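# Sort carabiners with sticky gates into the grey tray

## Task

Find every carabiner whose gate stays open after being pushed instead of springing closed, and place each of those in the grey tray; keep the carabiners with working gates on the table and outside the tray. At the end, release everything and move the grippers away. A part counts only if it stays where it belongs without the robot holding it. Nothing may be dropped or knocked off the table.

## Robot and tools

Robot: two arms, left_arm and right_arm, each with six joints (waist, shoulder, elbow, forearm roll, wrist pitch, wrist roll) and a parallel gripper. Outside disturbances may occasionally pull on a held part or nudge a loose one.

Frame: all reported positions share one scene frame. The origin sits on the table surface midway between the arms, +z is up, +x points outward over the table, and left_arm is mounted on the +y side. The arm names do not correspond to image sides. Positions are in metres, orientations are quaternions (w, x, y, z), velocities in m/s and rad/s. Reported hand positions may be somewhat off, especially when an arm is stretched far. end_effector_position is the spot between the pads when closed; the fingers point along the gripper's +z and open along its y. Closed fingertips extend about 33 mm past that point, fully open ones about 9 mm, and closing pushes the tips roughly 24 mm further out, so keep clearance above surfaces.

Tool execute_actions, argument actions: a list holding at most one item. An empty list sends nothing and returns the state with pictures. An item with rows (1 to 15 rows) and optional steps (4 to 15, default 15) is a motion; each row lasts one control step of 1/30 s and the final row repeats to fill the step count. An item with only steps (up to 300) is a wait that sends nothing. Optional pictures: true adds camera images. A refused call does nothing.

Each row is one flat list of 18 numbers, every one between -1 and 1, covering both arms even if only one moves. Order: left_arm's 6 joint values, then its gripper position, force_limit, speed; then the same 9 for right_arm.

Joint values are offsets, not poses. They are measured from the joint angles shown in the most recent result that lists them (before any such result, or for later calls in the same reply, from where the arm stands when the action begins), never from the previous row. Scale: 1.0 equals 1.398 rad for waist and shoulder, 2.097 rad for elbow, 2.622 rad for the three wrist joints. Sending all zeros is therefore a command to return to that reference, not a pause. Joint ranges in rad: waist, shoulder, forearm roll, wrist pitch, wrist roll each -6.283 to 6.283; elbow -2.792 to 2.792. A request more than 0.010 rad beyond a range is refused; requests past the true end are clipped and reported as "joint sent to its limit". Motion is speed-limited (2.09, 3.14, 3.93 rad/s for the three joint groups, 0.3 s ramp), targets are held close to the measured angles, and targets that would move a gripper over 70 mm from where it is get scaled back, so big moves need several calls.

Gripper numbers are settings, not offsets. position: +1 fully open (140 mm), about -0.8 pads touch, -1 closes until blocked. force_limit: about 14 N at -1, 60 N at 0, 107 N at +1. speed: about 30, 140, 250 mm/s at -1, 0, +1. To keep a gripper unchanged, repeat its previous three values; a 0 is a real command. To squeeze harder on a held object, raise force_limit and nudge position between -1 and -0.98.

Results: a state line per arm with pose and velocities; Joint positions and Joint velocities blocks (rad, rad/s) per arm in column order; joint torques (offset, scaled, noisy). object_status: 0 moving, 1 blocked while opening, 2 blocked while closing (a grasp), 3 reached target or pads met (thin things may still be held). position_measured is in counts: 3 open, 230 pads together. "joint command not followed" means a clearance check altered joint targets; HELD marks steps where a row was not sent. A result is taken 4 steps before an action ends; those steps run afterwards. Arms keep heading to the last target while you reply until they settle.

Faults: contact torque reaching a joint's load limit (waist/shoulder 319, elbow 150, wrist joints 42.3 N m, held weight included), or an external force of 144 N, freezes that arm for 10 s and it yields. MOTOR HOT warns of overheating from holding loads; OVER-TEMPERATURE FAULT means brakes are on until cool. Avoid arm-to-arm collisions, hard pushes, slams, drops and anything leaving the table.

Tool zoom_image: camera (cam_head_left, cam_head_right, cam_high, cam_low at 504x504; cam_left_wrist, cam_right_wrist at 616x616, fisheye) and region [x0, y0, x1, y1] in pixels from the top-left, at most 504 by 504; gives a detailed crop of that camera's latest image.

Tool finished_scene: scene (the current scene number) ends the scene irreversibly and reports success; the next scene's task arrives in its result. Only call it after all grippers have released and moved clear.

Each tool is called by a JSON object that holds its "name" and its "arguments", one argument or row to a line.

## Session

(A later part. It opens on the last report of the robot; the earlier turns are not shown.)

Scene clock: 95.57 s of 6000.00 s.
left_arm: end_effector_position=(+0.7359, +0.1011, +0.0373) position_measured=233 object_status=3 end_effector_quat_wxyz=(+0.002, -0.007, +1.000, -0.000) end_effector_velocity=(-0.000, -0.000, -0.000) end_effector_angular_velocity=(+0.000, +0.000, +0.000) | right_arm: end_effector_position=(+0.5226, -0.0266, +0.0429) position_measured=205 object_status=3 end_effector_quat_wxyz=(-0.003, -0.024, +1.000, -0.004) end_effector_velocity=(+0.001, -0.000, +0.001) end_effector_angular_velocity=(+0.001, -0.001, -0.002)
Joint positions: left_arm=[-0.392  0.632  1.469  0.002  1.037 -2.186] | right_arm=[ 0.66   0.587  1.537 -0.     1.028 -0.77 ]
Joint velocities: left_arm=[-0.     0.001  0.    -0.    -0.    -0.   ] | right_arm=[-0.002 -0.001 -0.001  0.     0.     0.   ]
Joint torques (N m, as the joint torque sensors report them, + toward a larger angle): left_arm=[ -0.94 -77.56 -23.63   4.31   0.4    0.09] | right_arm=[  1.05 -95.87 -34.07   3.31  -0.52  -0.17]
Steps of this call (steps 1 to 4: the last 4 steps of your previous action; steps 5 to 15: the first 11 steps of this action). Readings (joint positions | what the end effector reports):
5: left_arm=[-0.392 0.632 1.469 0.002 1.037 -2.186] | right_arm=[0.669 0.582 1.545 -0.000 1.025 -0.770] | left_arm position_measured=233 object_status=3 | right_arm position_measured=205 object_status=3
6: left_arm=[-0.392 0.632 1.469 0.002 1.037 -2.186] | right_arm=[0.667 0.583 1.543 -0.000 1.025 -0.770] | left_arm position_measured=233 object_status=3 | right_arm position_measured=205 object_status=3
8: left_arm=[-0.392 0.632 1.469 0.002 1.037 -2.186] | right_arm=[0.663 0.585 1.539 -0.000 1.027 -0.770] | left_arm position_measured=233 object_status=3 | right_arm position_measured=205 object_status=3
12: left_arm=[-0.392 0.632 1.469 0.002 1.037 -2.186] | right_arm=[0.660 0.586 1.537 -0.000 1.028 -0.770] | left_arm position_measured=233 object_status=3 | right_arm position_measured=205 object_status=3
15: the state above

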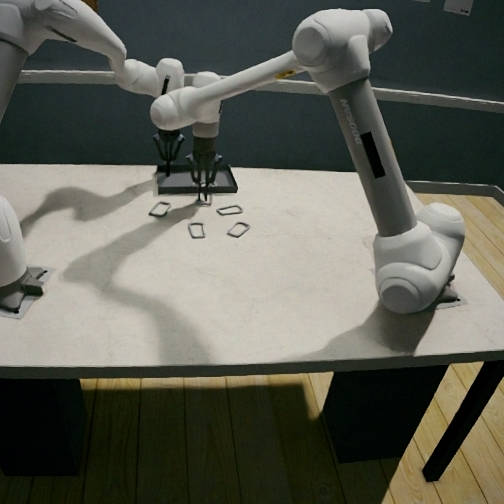

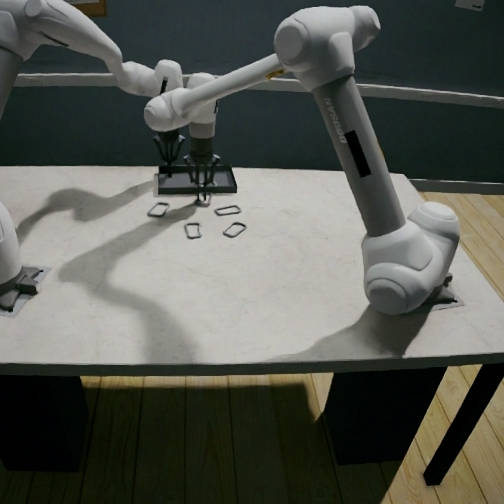

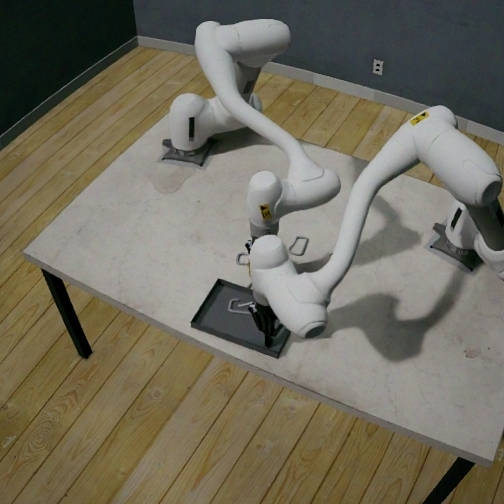

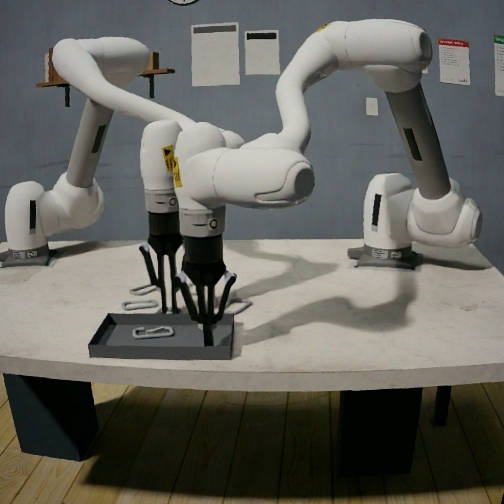

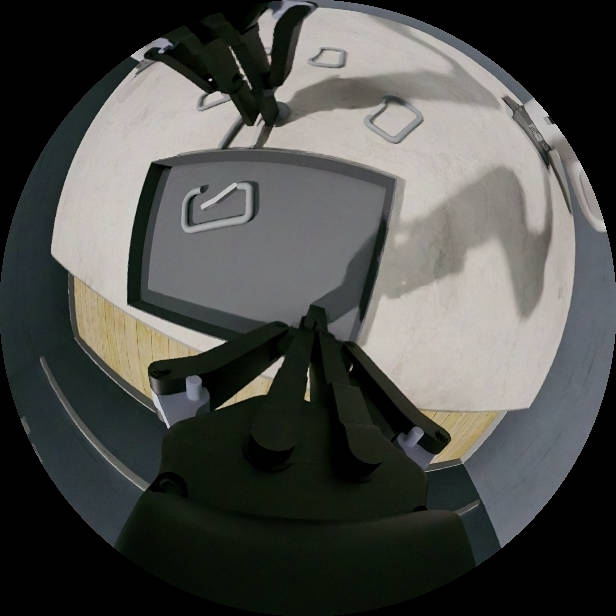

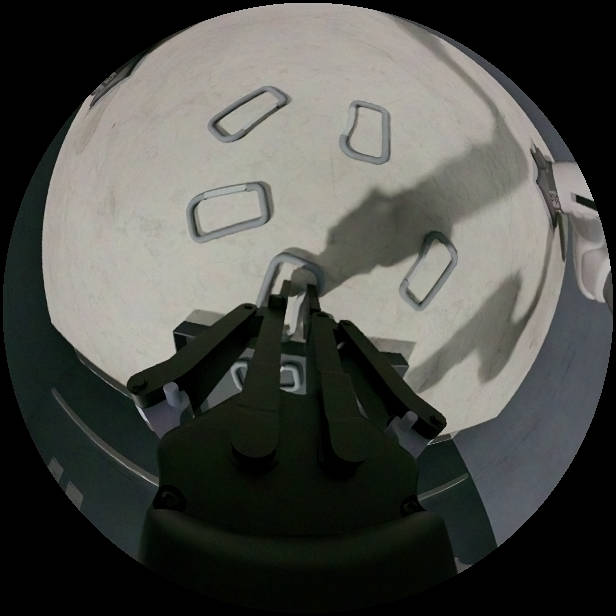

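{"name": "execute_actions", "arguments": {
  "actions": [
    {"rows":[[0,-0.012,0,0,0.003,0,-0.9,0,0.5,0.0041,-0.003,0.0025,0,-0.0007,0,-0.6,0,-0.5]],"steps":10}
  ]
}}

{"name": "execute_actions", "arguments": {
  "actions": [
    {"rows":[[-0.088,0.0835,-0.097,0,0.037,-0.046,-0.9,0,0.5,0,0,0,0,0,0,-0.6,0,-0.5]],"steps":15}
  ]
}}

{"name": "execute_actions", "arguments": {
  "actions": [
    {"steps":8}
  ],
  "pictures": true
}}

Scene clock: 96.53 s of 6000.00 s.
left_arm: end_effector_position=(+0.7354, +0.1014, +0.0498) position_measured=233 object_status=3 end_effector_quat_wxyz=(+0.005, -0.007, +1.000, -0.003) end_effector_velocity=(-0.002, +0.002, +0.021) end_effector_angular_velocity=(-0.006, -0.009, +0.001) | right_arm: end_effector_position=(+0.5184, -0.0257, +0.0435) position_measured=205 object_status=3 end_effector_quat_wxyz=(-0.003, -0.026, +1.000, -0.004) end_effector_velocity=(-0.009, +0.003, +0.003) end_effector_angular_velocity=(+0.004, -0.003, +0.012)
Joint positions: left_arm=[-0.392  0.618  1.469  0.002  1.044 -2.186] | right_arm=[ 0.665  0.583  1.541 -0.     1.027 -0.77 ]
Joint velocities: left_arm=[ 0.001 -0.025 -0.    -0.     0.014 -0.   ] | right_arm=[ 0.011 -0.01   0.01   0.    -0.005 -0.   ]
Joint torques (N m, as the joint torque sensors report them, + toward a larger angle): left_arm=[ -0.88 -91.01 -32.86   4.58  -0.11   0.09] | right_arm=[  0.02 -92.44 -34.17   3.85  -0.33  -0.59]
Steps of this call (steps 1 to 4: the last 4 steps of your previous action; steps 5 to 15: the robot went on to your last target; steps 16 to 23: nothing new was sent; steps 24 to 29: the first 6 steps of this action). Readings (joint positions | what the end effector reports):
24: left_arm=[-0.392 0.632 1.469 0.002 1.037 -2.186] | right_arm=[0.660 0.587 1.537 -0.000 1.028 -0.770] | left_arm position_measured=233 object_status=3 | right_arm position_measured=205 object_status=3
25: left_arm=[-0.392 0.630 1.469 0.002 1.038 -2.186] | right_arm=[0.661 0.586 1.538 -0.000 1.028 -0.770] | left_arm position_measured=233 object_status=3 | right_arm position_measured=205 object_status=3
27: left_arm=[-0.392 0.621 1.469 0.002 1.042 -2.186] | right_arm=[0.663 0.584 1.540 -0.000 1.027 -0.770] | left_arm position_measured=233 object_status=3 | right_arm position_measured=205 object_status=3
29: the state above

Scene clock: 97.03 s of 6000.00 s.
left_arm: end_effector_position=(+0.7320, -0.0228, +0.0493) position_measured=233 object_status=3 end_effector_quat_wxyz=(+0.001, -0.006, +1.000, -0.000) end_effector_velocity=(-0.026, -0.194, -0.008) end_effector_angular_velocity=(+0.011, +0.013, -0.005) | right_arm: end_effector_position=(+0.5177, -0.0255, +0.0438) position_measured=205 object_status=3 end_effector_quat_wxyz=(-0.003, -0.027, +1.000, -0.003) end_effector_velocity=(+0.000, +0.000, +0.001) end_effector_angular_velocity=(+0.001, -0.001, +0.001)
Joint positions: left_arm=[-0.505  0.724  1.282  0.002  1.134 -2.297] | right_arm=[ 0.665  0.583  1.542 -0.     1.026 -0.77 ]
Joint velocities: left_arm=[-0.179  0.168 -0.289  0.     0.138 -0.173] | right_arm=[-0.    -0.001 -0.    -0.001  0.    -0.   ]
Joint torques (N m, as the joint torque sensors report them, + toward a larger angle): left_arm=[  24.38 -120.57  -32.42    5.07    0.53   -0.02] | right_arm=[  3.95 -94.21 -34.29   3.78   0.06  -0.28]
Steps of this call (steps 1 to 4: the last 4 steps of your previous action; steps 5 to 15: the first 11 steps of this action, its rows measured from where the robot was after step 4). Readings (joint positions | what the end effector reports):
4: left_arm=[-0.392 0.616 1.469 0.002 1.045 -2.186] | right_arm=[0.665 0.583 1.542 -0.000 1.026 -0.770] | left_arm position_measured=233 object_status=3 | right_arm position_measured=205 object_status=3
5: left_arm=[-0.392 0.616 1.469 0.002 1.045 -2.186] | right_arm=[0.665 0.583 1.542 -0.000 1.026 -0.770] | left_arm position_measured=233 object_status=3 | right_arm position_measured=205 object_status=3
6: left_arm=[-0.394 0.619 1.463 0.002 1.048 -2.189] | right_arm=[0.665 0.583 1.542 -0.000 1.026 -0.770] | left_arm position_measured=233 object_status=3 | right_arm position_measured=205 object_status=3
8: left_arm=[-0.420 0.642 1.421 0.002 1.068 -2.214] | right_arm=[0.665 0.583 1.542 -0.000 1.026 -0.770] | left_arm position_measured=233 object_status=3 | right_arm position_measured=205 object_status=3
12: left_arm=[-0.475 0.695 1.332 0.002 1.110 -2.267] | right_arm=[0.665 0.583 1.542 -0.000 1.026 -0.770] | left_arm position_measured=233 object_status=3 | right_arm position_measured=205 object_status=3
15: the state above

Scene clock: 97.30 s of 6000.00 s.
left_arm: end_effector_position=(+0.7309, -0.0328, +0.0492) position_measured=233 object_status=3 end_effector_quat_wxyz=(+0.001, -0.006, +1.000, -0.000) end_effector_velocity=(-0.002, -0.004, -0.002) end_effector_angular_velocity=(+0.002, +0.001, -0.003) | right_arm: end_effector_position=(+0.5177, -0.0255, +0.0438) position_measured=205 object_status=3 end_effector_quat_wxyz=(-0.003, -0.027, +1.000, -0.003) end_effector_velocity=(+0.000, +0.000, -0.000) end_effector_angular_velocity=(-0.001, -0.000, +0.001)
Joint positions: left_arm=[-0.514  0.732  1.266  0.002  1.142 -2.306] | right_arm=[ 0.665  0.583  1.542 -0.     1.026 -0.77 ]
Joint velocities: left_arm=[-0.005  0.005 -0.004  0.001  0.002 -0.002] | right_arm=[-0.     0.001 -0.001 -0.001  0.    -0.001]
Joint torques (N m, as the joint torque sensors report them, + toward a larger angle): left_arm=[  -0.84 -108.76  -35.77    4.87    0.04    0.32] | right_arm=[  2.97 -94.7  -33.56   3.9   -0.2   -0.22]
Kept back: nothing.
Steps of this call (steps 1 to 4: the last 4 steps of your previous action; steps 5 to 8: the robot went on to your last target). Readings (joint positions | what the end effector reports):
1: left_arm=[-0.510 0.728 1.274 0.002 1.138 -2.301] | right_arm=[0.665 0.583 1.542 -0.000 1.026 -0.770] | left_arm position_measured=233 object_status=3 | right_arm position_measured=205 object_status=3
2: left_arm=[-0.512 0.730 1.271 0.002 1.139 -2.304] | right_arm=[0.665 0.583 1.542 -0.000 1.026 -0.770] | left_arm position_measured=233 object_status=3 | right_arm position_measured=205 object_status=3
4: left_arm=[-0.513 0.731 1.268 0.002 1.141 -2.305] | right_arm=[0.665 0.583 1.542 -0.000 1.026 -0.770] | left_arm position_measured=233 object_status=3 | right_arm position_measured=205 object_status=3
8: the state above

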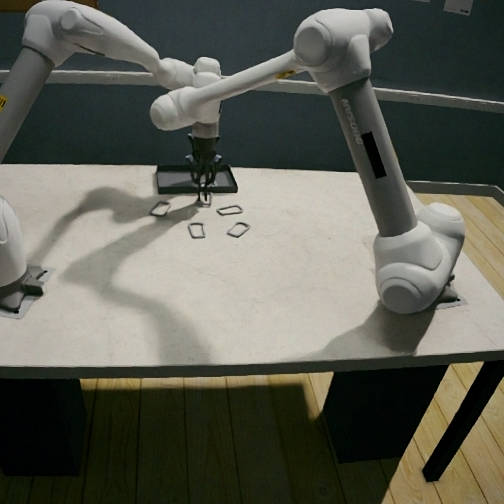

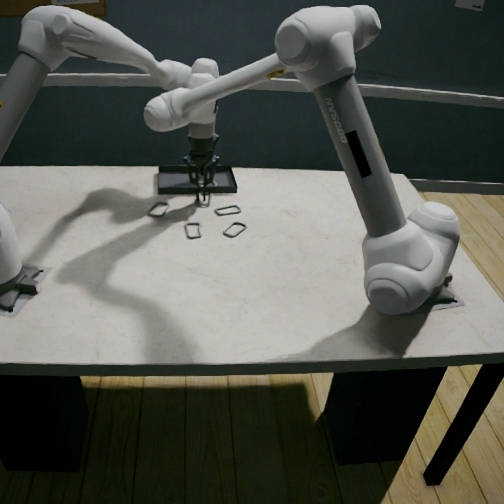

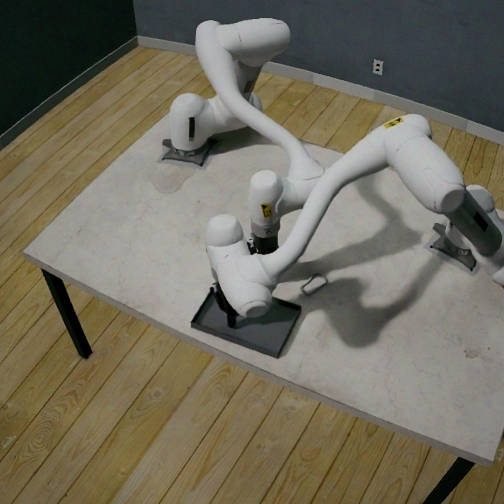

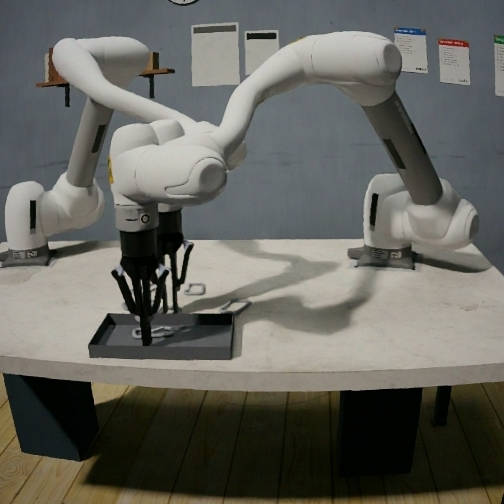

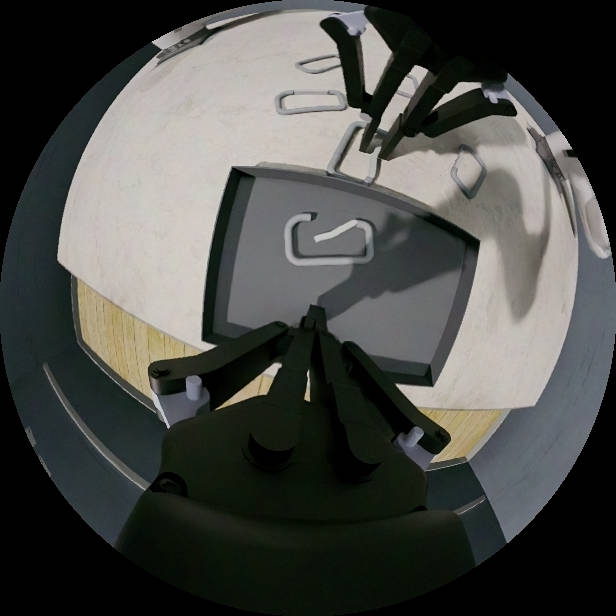

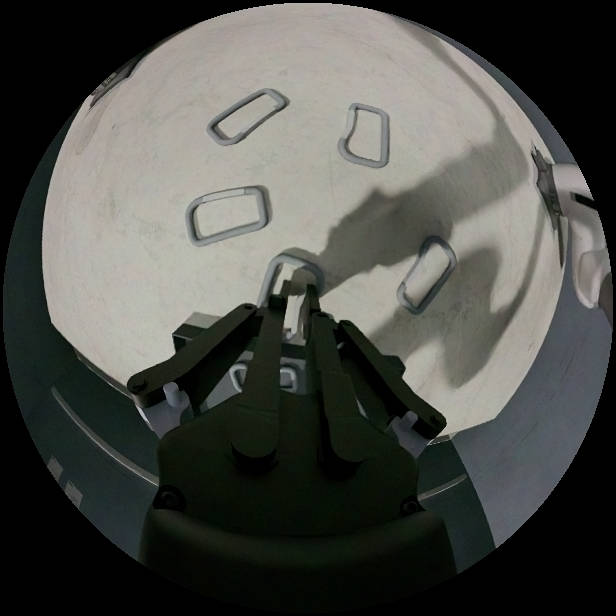

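{"name": "execute_actions", "arguments": {
  "actions": [
    {"rows":[[0,0.0075,0,0,-0.004,0,-0.9,0,0.5,0,0,0,0,0,0,-0.6,0,-0.5]],"steps":12}
  ]
}}

{"name": "execute_actions", "arguments": {
  "actions": [
    {"rows":[[0,0.0012,0,0,-0.0006,0,-0.9,0,0.5,0,0,0,0,0,0,-0.6,0,-0.5]],"steps":12}
  ]
}}

Scene clock: 97.80 s of 6000.00 s.
left_arm: end_effector_position=(+0.7325, -0.0344, +0.0400) position_measured=233 object_status=3 end_effector_quat_wxyz=(+0.001, -0.006, +1.000, +0.000) end_effector_velocity=(+0.003, -0.000, -0.005) end_effector_angular_velocity=(-0.002, -0.002, +0.002) | right_arm: end_effector_position=(+0.5177, -0.0255, +0.0438) position_measured=205 object_status=3 end_effector_quat_wxyz=(-0.003, -0.027, +1.000, -0.003) end_effector_velocity=(+0.001, -0.000, +0.000) end_effector_angular_velocity=(+0.000, -0.001, -0.001)
Joint positions: left_arm=[-0.514  0.742  1.266  0.002  1.132 -2.307] | right_arm=[ 0.665  0.583  1.542 -0.     1.026 -0.77 ]
Joint velocities: left_arm=[ 0.002  0.006 -0.    -0.    -0.009  0.   ] | right_arm=[-0.001 -0.    -0.    -0.    -0.     0.   ]
Joint torques (N m, as the joint torque sensors report them, + toward a larger angle): left_arm=[  -0.04 -109.47  -36.33    4.87   -0.01    0.  ] | right_arm=[  4.03 -94.52 -34.23   3.76  -0.06  -0.3 ]
Steps of this call (steps 1 to 7: the robot went on to your last target; steps 8 to 15: the first 8 steps of this action). Readings (joint positions | what the end effector reports):
8: left_arm=[-0.515 0.733 1.266 0.002 1.142 -2.307] | right_arm=[0.665 0.583 1.542 -0.000 1.026 -0.770] | left_arm position_measured=233 object_status=3 | right_arm position_measured=205 object_status=3
9: left_arm=[-0.515 0.735 1.265 0.002 1.141 -2.307] | right_arm=[0.665 0.583 1.542 -0.000 1.026 -0.770] | left_arm position_measured=233 object_status=3 | right_arm position_measured=205 object_status=3
11: left_arm=[-0.515 0.740 1.266 0.002 1.135 -2.307] | right_arm=[0.665 0.583 1.542 -0.000 1.026 -0.770] | left_arm position_measured=233 object_status=3 | right_arm position_measured=205 object_status=3
15: the state above

Scene clock: 98.20 s of 6000.00 s.
left_arm: end_effector_position=(+0.7329, -0.0346, +0.0381) position_measured=233 object_status=3 end_effector_quat_wxyz=(+0.001, -0.006, +1.000, +0.000) end_effector_velocity=(-0.002, -0.003, -0.000) end_effector_angular_velocity=(-0.001, -0.000, -0.005) | right_arm: end_effector_position=(+0.5177, -0.0255, +0.0438) position_measured=205 object_status=3 end_effector_quat_wxyz=(-0.003, -0.027, +1.000, -0.003) end_effector_velocity=(-0.000, -0.000, -0.001) end_effector_angular_velocity=(-0.001, +0.000, +0.001)
Joint positions: left_arm=[-0.514  0.744  1.266  0.002  1.13  -2.307] | right_arm=[ 0.665  0.583  1.542 -0.     1.026 -0.77 ]
Joint velocities: left_arm=[-0.004  0.     0.    -0.001 -0.001  0.001] | right_arm=[ 0.     0.001  0.    -0.001  0.    -0.001]
Joint torques (N m, as the joint torque sensors report them, + toward a larger angle): left_arm=[  -0.35 -107.49  -35.83    4.83   -0.23    0.03] | right_arm=[  3.64 -95.74 -34.08   3.95  -0.1   -0.29]
Steps of this call (steps 1 to 4: the last 4 steps of your previous action; steps 5 to 12: the first 8 steps of this action, its rows measured from where the robot was after step 4). Readings (joint positions | what the end effector reports):
4: left_arm=[-0.514 0.743 1.266 0.002 1.131 -2.307] | right_arm=[0.665 0.583 1.542 -0.000 1.026 -0.770] | left_arm position_measured=233 object_status=3 | right_arm position_measured=205 object_status=3
5: left_arm=[-0.514 0.743 1.266 0.002 1.131 -2.307] | right_arm=[0.665 0.583 1.542 -0.000 1.026 -0.770] | left_arm position_measured=233 object_status=3 | right_arm position_measured=205 object_status=3
6: left_arm=[-0.514 0.743 1.266 0.002 1.131 -2.307] | right_arm=[0.665 0.583 1.542 -0.000 1.026 -0.770] | left_arm position_measured=233 object_status=3 | right_arm position_measured=205 object_status=3
8: left_arm=[-0.514 0.744 1.266 0.002 1.130 -2.307] | right_arm=[0.665 0.583 1.542 -0.000 1.026 -0.770] | left_arm position_measured=233 object_status=3 | right_arm position_measured=205 object_status=3
12: the state above

Just touching. A bit more.

{"name": "execute_actions", "arguments": {
  "actions": [
    {"rows":[[0,0.0011,0,0,0,0,-0.9,0,0.5,0,0,0,0,0,0,-0.6,0,-0.5]],"steps":12}
  ]
}}

{"name": "execute_actions", "arguments": {
  "actions": [
    {"rows":[[0,0,0,0,0,0,-0.9,0,0.5,-0.0065,0.0036,-0.004,0,0.0014,0,-0.6,0,-0.5]],"steps":15}
  ],
  "pictures": true
}}

{"name": "zoom_image", "arguments": {
  "camera": "cam_right_wrist",
  "region": [200, 200, 420, 420]
}}

Scene clock: 98.67 s of 6000.00 s.
left_arm: end_effector_position=(+0.7329, -0.0346, +0.0371) position_measured=233 object_status=3 end_effector_quat_wxyz=(+0.001, -0.006, +1.000, +0.000) end_effector_velocity=(-0.000, +0.000, -0.003) end_effector_angular_velocity=(+0.001, +0.003, +0.001) | right_arm: end_effector_position=(+0.5177, -0.0255, +0.0438) position_measured=205 object_status=3 end_effector_quat_wxyz=(-0.003, -0.027, +1.000, -0.003) end_effector_velocity=(+0.000, +0.000, +0.002) end_effector_angular_velocity=(+0.001, -0.002, +0.001)
Joint positions: left_arm=[-0.514  0.746  1.266  0.002  1.13  -2.307] | right_arm=[ 0.665  0.583  1.542 -0.     1.026 -0.77 ]
Joint velocities: left_arm=[ 0.001  0.003 -0.    -0.001 -0.     0.   ] | right_arm=[ 0.    -0.002  0.    -0.001 -0.     0.   ]
Joint torques (N m, as the joint torque sensors report them, + toward a larger angle): left_arm=[ -1.38 -61.62 -17.4    4.78  -3.34   0.04] | right_arm=[  4.06 -94.61 -33.7    3.88  -0.09  -0.13]
Steps of this call (steps 1 to 4: the last 4 steps of your previous action; steps 5 to 6: the robot went on to your last target; steps 7 to 14: the first 8 steps of this action). Readings (joint positions | what the end effector reports):
7: left_arm=[-0.514 0.745 1.266 0.002 1.130 -2.307] | right_arm=[0.665 0.583 1.542 -0.000 1.026 -0.770] | left_arm position_measured=233 object_status=3 | right_arm position_measured=205 object_status=3
8: left_arm=[-0.514 0.745 1.266 0.002 1.130 -2.307] | right_arm=[0.665 0.583 1.542 -0.000 1.026 -0.770] | left_arm position_measured=233 object_status=3 | right_arm position_measured=205 object_status=3
10: left_arm=[-0.514 0.745 1.266 0.002 1.130 -2.307] | right_arm=[0.665 0.583 1.542 -0.000 1.026 -0.770] | left_arm position_measured=233 object_status=3 | right_arm position_measured=205 object_status=3
14: the state above

Scene clock: 99.17 s of 6000.00 s.
left_arm: end_effector_position=(+0.7328, -0.0346, +0.0370) position_measured=233 object_status=3 end_effector_quat_wxyz=(+0.001, -0.006, +1.000, +0.000) end_effector_velocity=(+0.000, +0.000, +0.001) end_effector_angular_velocity=(-0.001, -0.001, +0.001) | right_arm: end_effector_position=(+0.5256, -0.0274, +0.0437) position_measured=205 object_status=3 end_effector_quat_wxyz=(-0.003, -0.022, +1.000, -0.004) end_effector_velocity=(+0.002, -0.001, -0.001) end_effector_angular_velocity=(-0.000, +0.000, -0.002)
Joint positions: left_arm=[-0.514  0.746  1.266  0.002  1.13  -2.307] | right_arm=[ 0.657  0.587  1.534 -0.     1.03  -0.77 ]
Joint velocities: left_arm=[ 0.001 -0.001 -0.    -0.     0.    -0.001] | right_arm=[-0.002  0.001 -0.001 -0.     0.    -0.   ]
Joint torques (N m, as the joint torque sensors report them, + toward a larger angle): left_arm=[ -1.28 -50.76  -7.48   4.29  -0.5    0.07] | right_arm=[ -0.04 -95.19 -35.56   2.25  -1.31  -0.09]
Steps of this call (steps 1 to 4: the last 4 steps of your previous action; steps 5 to 15: the first 11 steps of this action, its rows measured from where the robot was after step 4). Readings (joint positions | what the end effector reports):
4: left_arm=[-0.514 0.746 1.266 0.002 1.130 -2.307] | right_arm=[0.665 0.583 1.542 -0.000 1.026 -0.770] | left_arm position_measured=233 object_status=3 | right_arm position_measured=205 object_status=3
5: left_arm=[-0.514 0.746 1.266 0.002 1.130 -2.307] | right_arm=[0.665 0.583 1.542 -0.000 1.026 -0.770] | left_arm position_measured=233 object_status=3 | right_arm position_measured=205 object_status=3
6: left_arm=[-0.514 0.746 1.266 0.002 1.130 -2.307] | right_arm=[0.664 0.583 1.540 -0.000 1.027 -0.770] | left_arm position_measured=233 object_status=3 | right_arm position_measured=205 object_status=3
8: left_arm=[-0.514 0.746 1.266 0.002 1.130 -2.307] | right_arm=[0.659 0.586 1.536 -0.000 1.029 -0.770] | left_arm position_measured=233 object_status=3 | right_arm position_measured=205 object_status=3
12: left_arm=[-0.514 0.746 1.266 0.002 1.130 -2.307] | right_arm=[0.657 0.587 1.534 -0.000 1.030 -0.770] | left_arm position_measured=233 object_status=3 | right_arm position_measured=205 object_status=3
15: the state above

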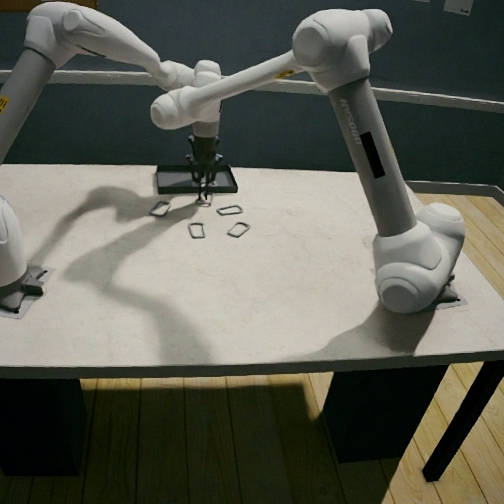

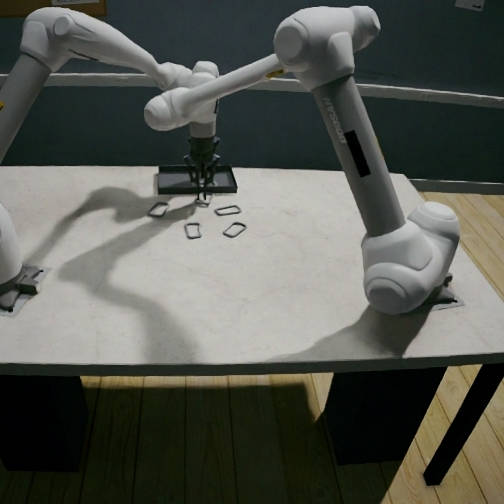

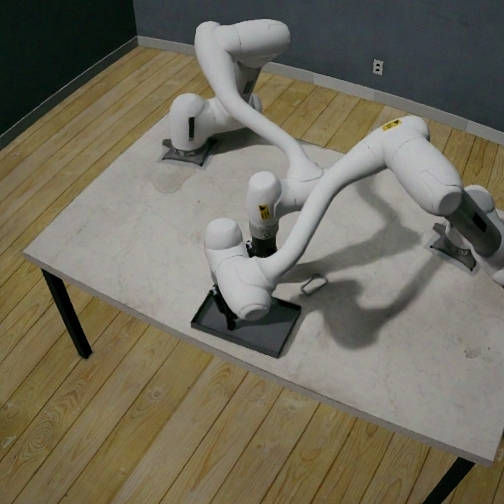

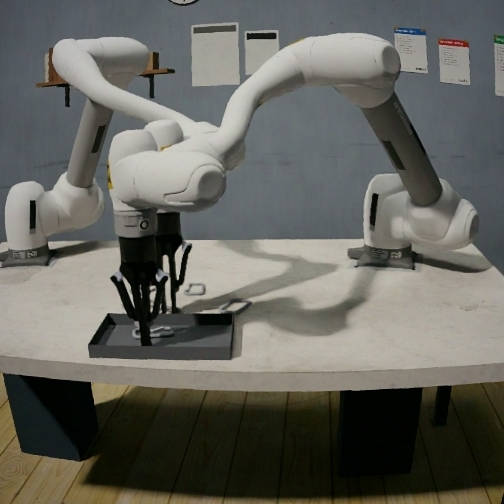

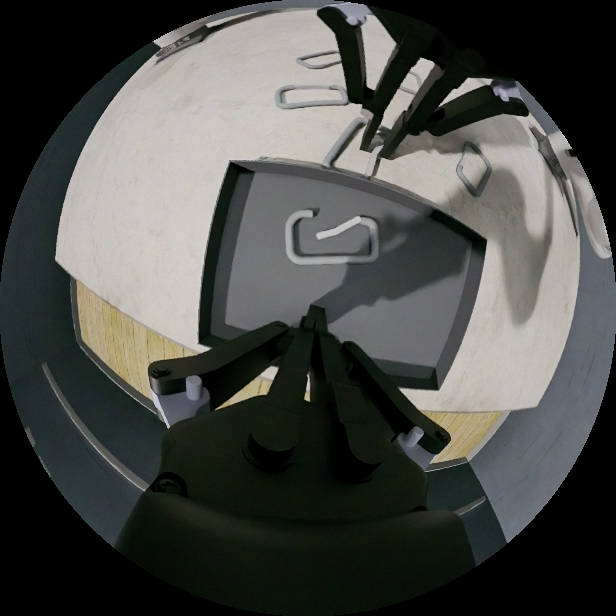

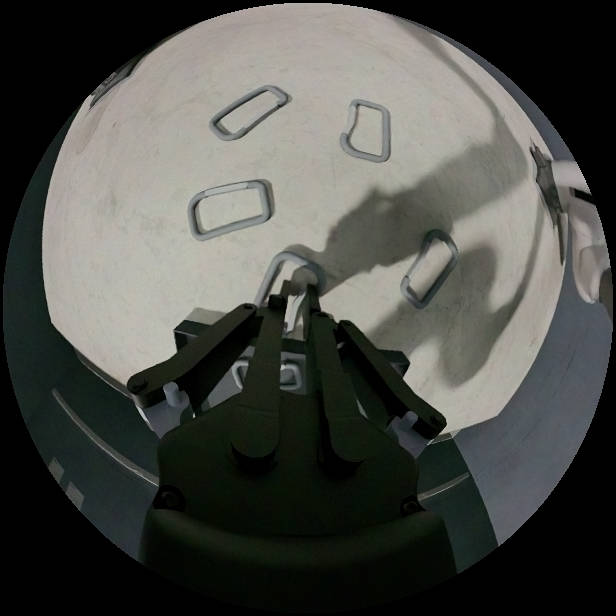

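Region (200, 200, 420, 420) of cam_right_wrist's 616x616 image, scaled by 2.291, with more detail than that image has.

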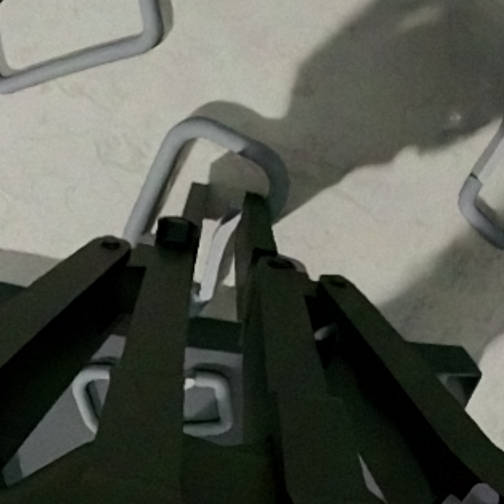

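{"name": "execute_actions", "arguments": {
  "actions": [
    {"rows":[[0,-0.0002,0,0,0,0,-0.9,0,0.5,-0.005,0.0028,-0.003,0,0.0011,0,-0.6,0,-0.5]],"steps":15}
  ],
  "pictures": true
}}

{"name": "zoom_image", "arguments": {
  "camera": "cam_right_wrist",
  "region": [200, 200, 420, 420]
}}

Scene clock: 99.70 s of 6000.00 s.
left_arm: end_effector_position=(+0.7329, -0.0346, +0.0371) position_measured=233 object_status=3 end_effector_quat_wxyz=(+0.001, -0.006, +1.000, +0.000) end_effector_velocity=(-0.001, -0.001, -0.001) end_effector_angular_velocity=(+0.001, +0.001, -0.002) | right_arm: end_effector_position=(+0.5316, -0.0291, +0.0435) position_measured=205 object_status=3 end_effector_quat_wxyz=(-0.003, -0.019, +1.000, -0.004) end_effector_velocity=(+0.001, -0.000, -0.000) end_effector_angular_velocity=(+0.000, +0.001, -0.001)
Joint positions: left_arm=[-0.514  0.746  1.266  0.002  1.13  -2.307] | right_arm=[ 0.65   0.591  1.527 -0.     1.033 -0.77 ]
Joint velocities: left_arm=[-0.001  0.001  0.     0.     0.     0.001] | right_arm=[-0.001  0.001 -0.001  0.001  0.    -0.001]
Joint torques (N m, as the joint torque sensors report them, + toward a larger angle): left_arm=[ -1.98 -58.56 -10.65   4.18  -0.04   0.01] | right_arm=[  2.02 -95.8  -35.53   2.46  -1.06  -0.49]
Steps of this call (steps 1 to 4: the last 4 steps of your previous action; step 5: the robot went on to your last target; steps 6 to 16: the first 11 steps of this action). Readings (joint positions | what the end effector reports):
6: left_arm=[-0.514 0.746 1.266 0.002 1.130 -2.307] | right_arm=[0.656 0.588 1.534 -0.000 1.030 -0.770] | left_arm position_measured=233 object_status=3 | right_arm position_measured=205 object_status=3
7: left_arm=[-0.514 0.746 1.266 0.002 1.130 -2.307] | right_arm=[0.655 0.588 1.532 -0.000 1.031 -0.770] | left_arm position_measured=233 object_status=3 | right_arm position_measured=205 object_status=3
9: left_arm=[-0.514 0.746 1.266 0.002 1.130 -2.307] | right_arm=[0.652 0.590 1.529 -0.000 1.032 -0.770] | left_arm position_measured=233 object_status=3 | right_arm position_measured=205 object_status=3
13: left_arm=[-0.514 0.746 1.266 0.002 1.130 -2.307] | right_arm=[0.650 0.591 1.528 -0.000 1.033 -0.770] | left_arm position_measured=233 object_status=3 | right_arm position_measured=205 object_status=3
16: the state above

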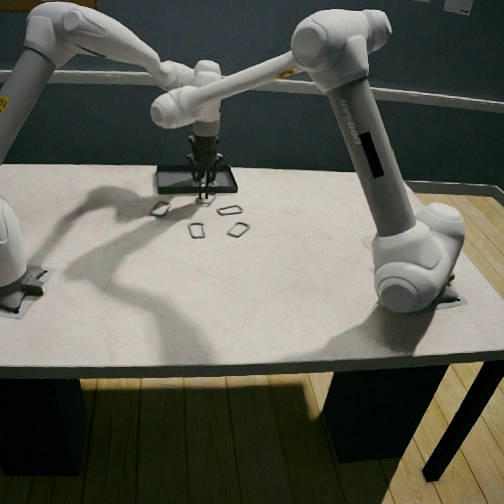

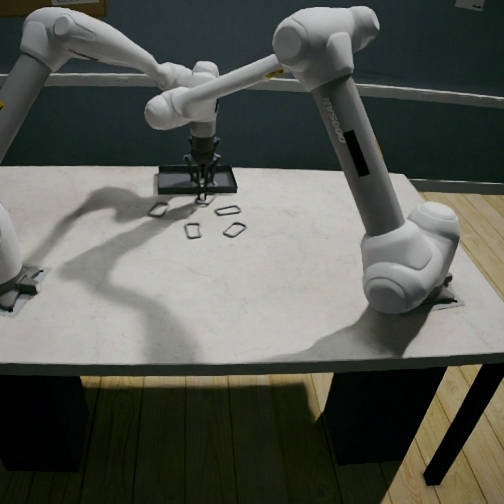

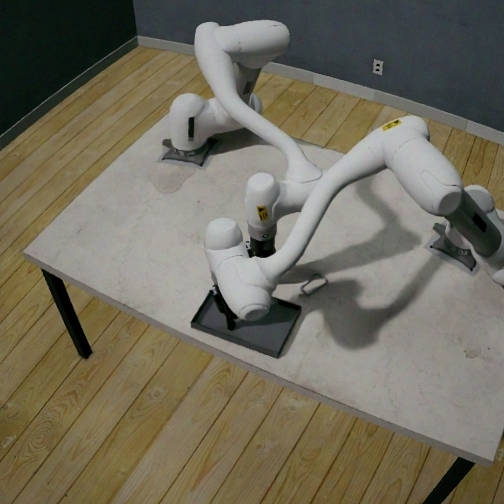

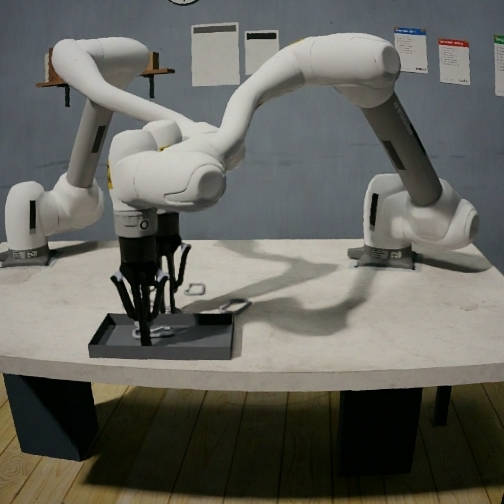

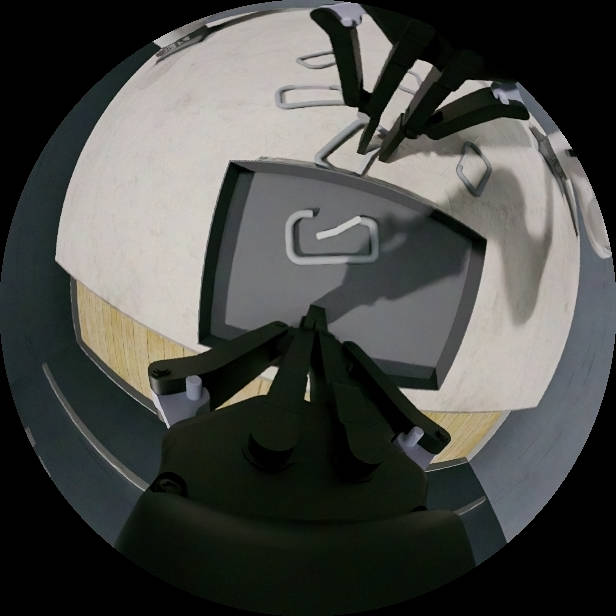

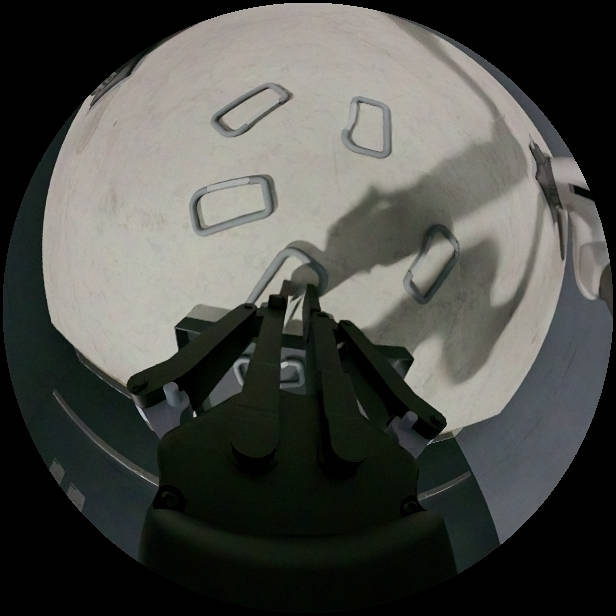

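Region (200, 200, 420, 420) of cam_right_wrist's 616x616 image, scaled by 2.291, with more detail than that image has.

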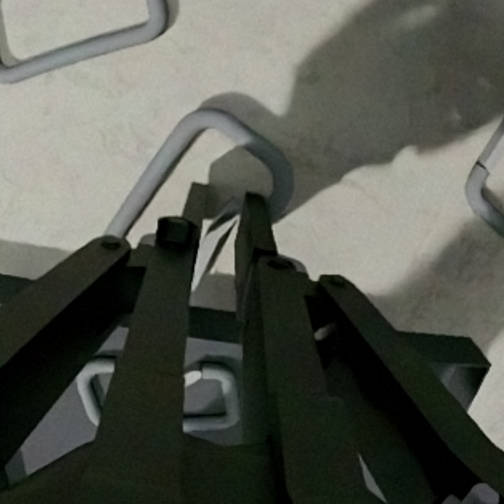

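{"name": "execute_actions", "arguments": {
  "actions": [
    {"rows":[[0,0,0,0,0,0,-0.9,0,0.5,0,0,0,0,0,0,-0.4,0,-0.8]],"steps":15}
  ],
  "pictures": true
}}

{"name": "zoom_image", "arguments": {
  "camera": "cam_right_wrist",
  "region": [200, 200, 420, 420]
}}

{"name": "zoom_image", "arguments": {
  "camera": "cam_left_wrist",
  "region": [290, 80, 450, 240]
}}

Scene clock: 100.30 s of 6000.00 s.
left_arm: end_effector_position=(+0.7329, -0.0346, +0.0372) position_measured=233 object_status=3 end_effector_quat_wxyz=(+0.001, -0.006, +1.000, +0.000) end_effector_velocity=(-0.001, -0.001, +0.000) end_effector_angular_velocity=(+0.000, -0.001, -0.001) | right_arm: end_effector_position=(+0.5317, -0.0291, +0.0435) position_measured=179 object_status=0 end_effector_quat_wxyz=(-0.003, -0.019, +1.000, -0.004) end_effector_velocity=(-0.000, -0.000, -0.002) end_effector_angular_velocity=(-0.002, +0.002, -0.000)
Joint positions: left_arm=[-0.514  0.746  1.266  0.002  1.13  -2.307] | right_arm=[ 0.65   0.591  1.527 -0.     1.033 -0.77 ]
Joint velocities: left_arm=[-0.002 -0.     0.     0.001 -0.    -0.001] | right_arm=[-0.     0.002  0.001  0.     0.     0.   ]
Joint torques (N m, as the joint torque sensors report them, + toward a larger angle): left_arm=[ -0.99 -63.93 -12.77   4.33   0.39  -0.09] | right_arm=[  1.32 -95.72 -35.33   3.44  -0.94  -0.37]
Steps of this call (steps 1 to 4: the last 4 steps of your previous action; steps 5 to 7: the robot went on to your last target; steps 8 to 18: the first 11 steps of this action). Readings (joint positions | what the end effector reports):
8: left_arm=[-0.514 0.746 1.266 0.002 1.130 -2.307] | right_arm=[0.650 0.591 1.527 -0.000 1.033 -0.770] | left_arm position_measured=233 object_status=3 | right_arm position_measured=205 object_status=0
9: left_arm=[-0.514 0.746 1.266 0.002 1.130 -2.307] | right_arm=[0.650 0.591 1.527 -0.000 1.033 -0.770] | left_arm position_measured=233 object_status=3 | right_arm position_measured=204 object_status=0
11: left_arm=[-0.514 0.746 1.266 0.002 1.130 -2.307] | right_arm=[0.650 0.591 1.527 -0.000 1.033 -0.770] | left_arm position_measured=233 object_status=3 | right_arm position_measured=198 object_status=0
15: left_arm=[-0.514 0.746 1.266 0.002 1.130 -2.307] | right_arm=[0.650 0.591 1.527 -0.000 1.033 -0.770] | left_arm position_measured=233 object_status=3 | right_arm position_measured=187 object_status=0
18: the state above

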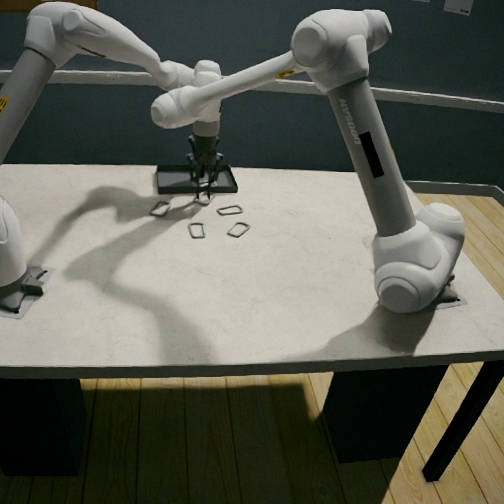

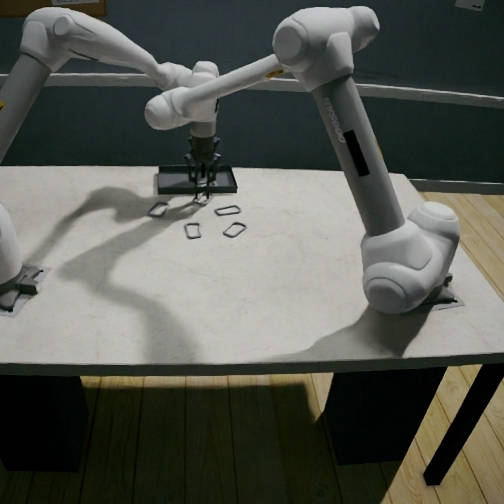

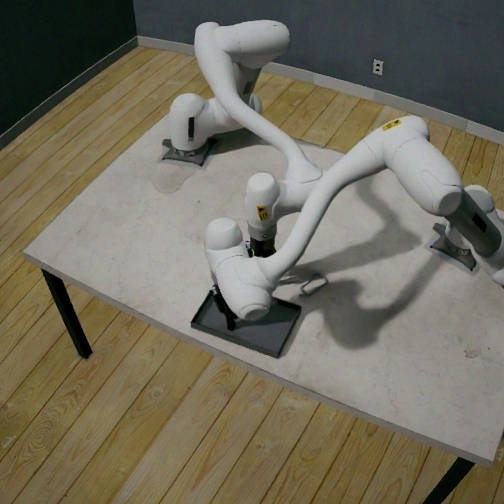

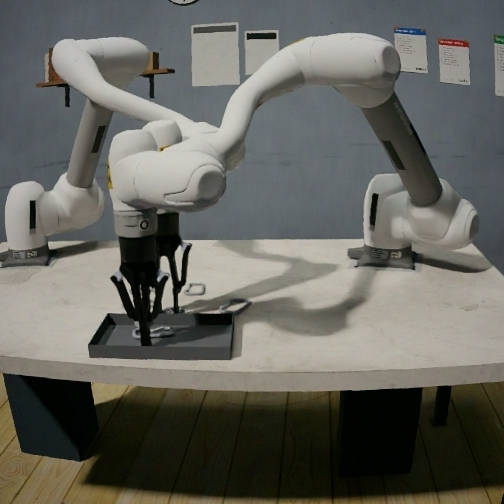

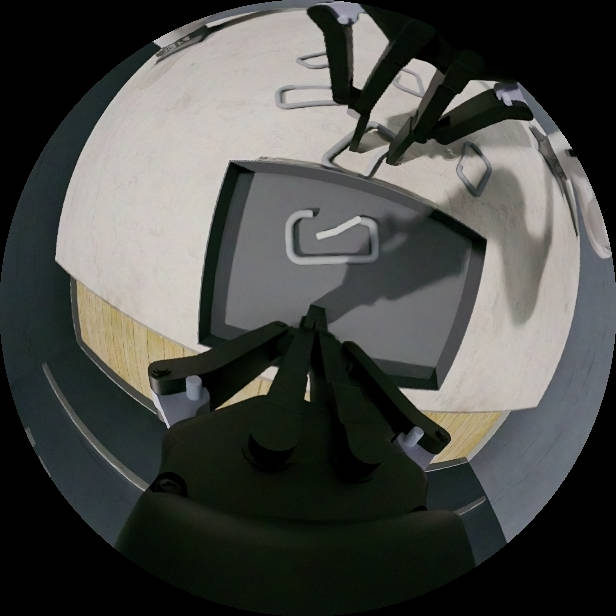

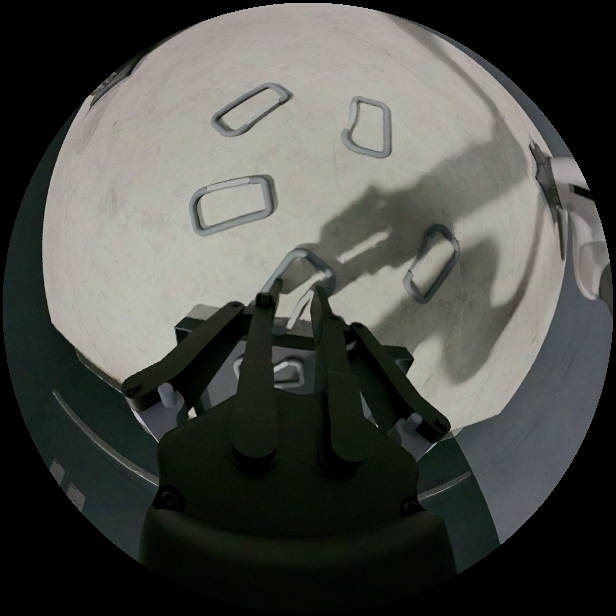

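Region (200, 200, 420, 420) of cam_right_wrist's 616x616 image, scaled by 2.291, with more detail than that image has.

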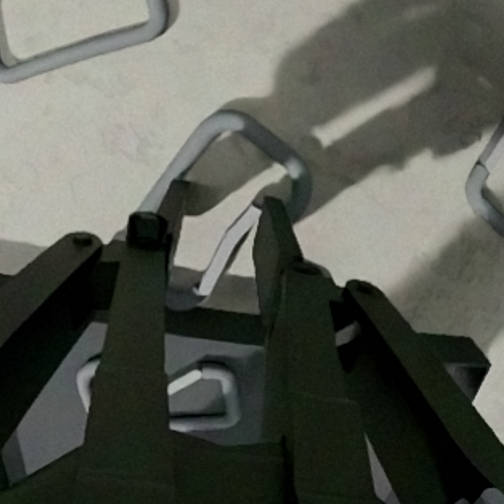

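Region (290, 80, 450, 240) of cam_left_wrist's 616x616 image, scaled by 3.150, with more detail than that image has.

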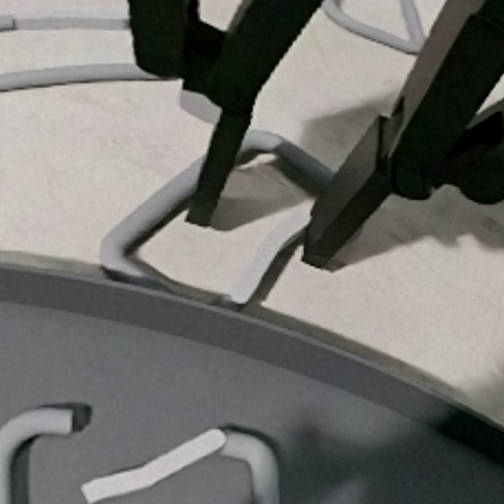

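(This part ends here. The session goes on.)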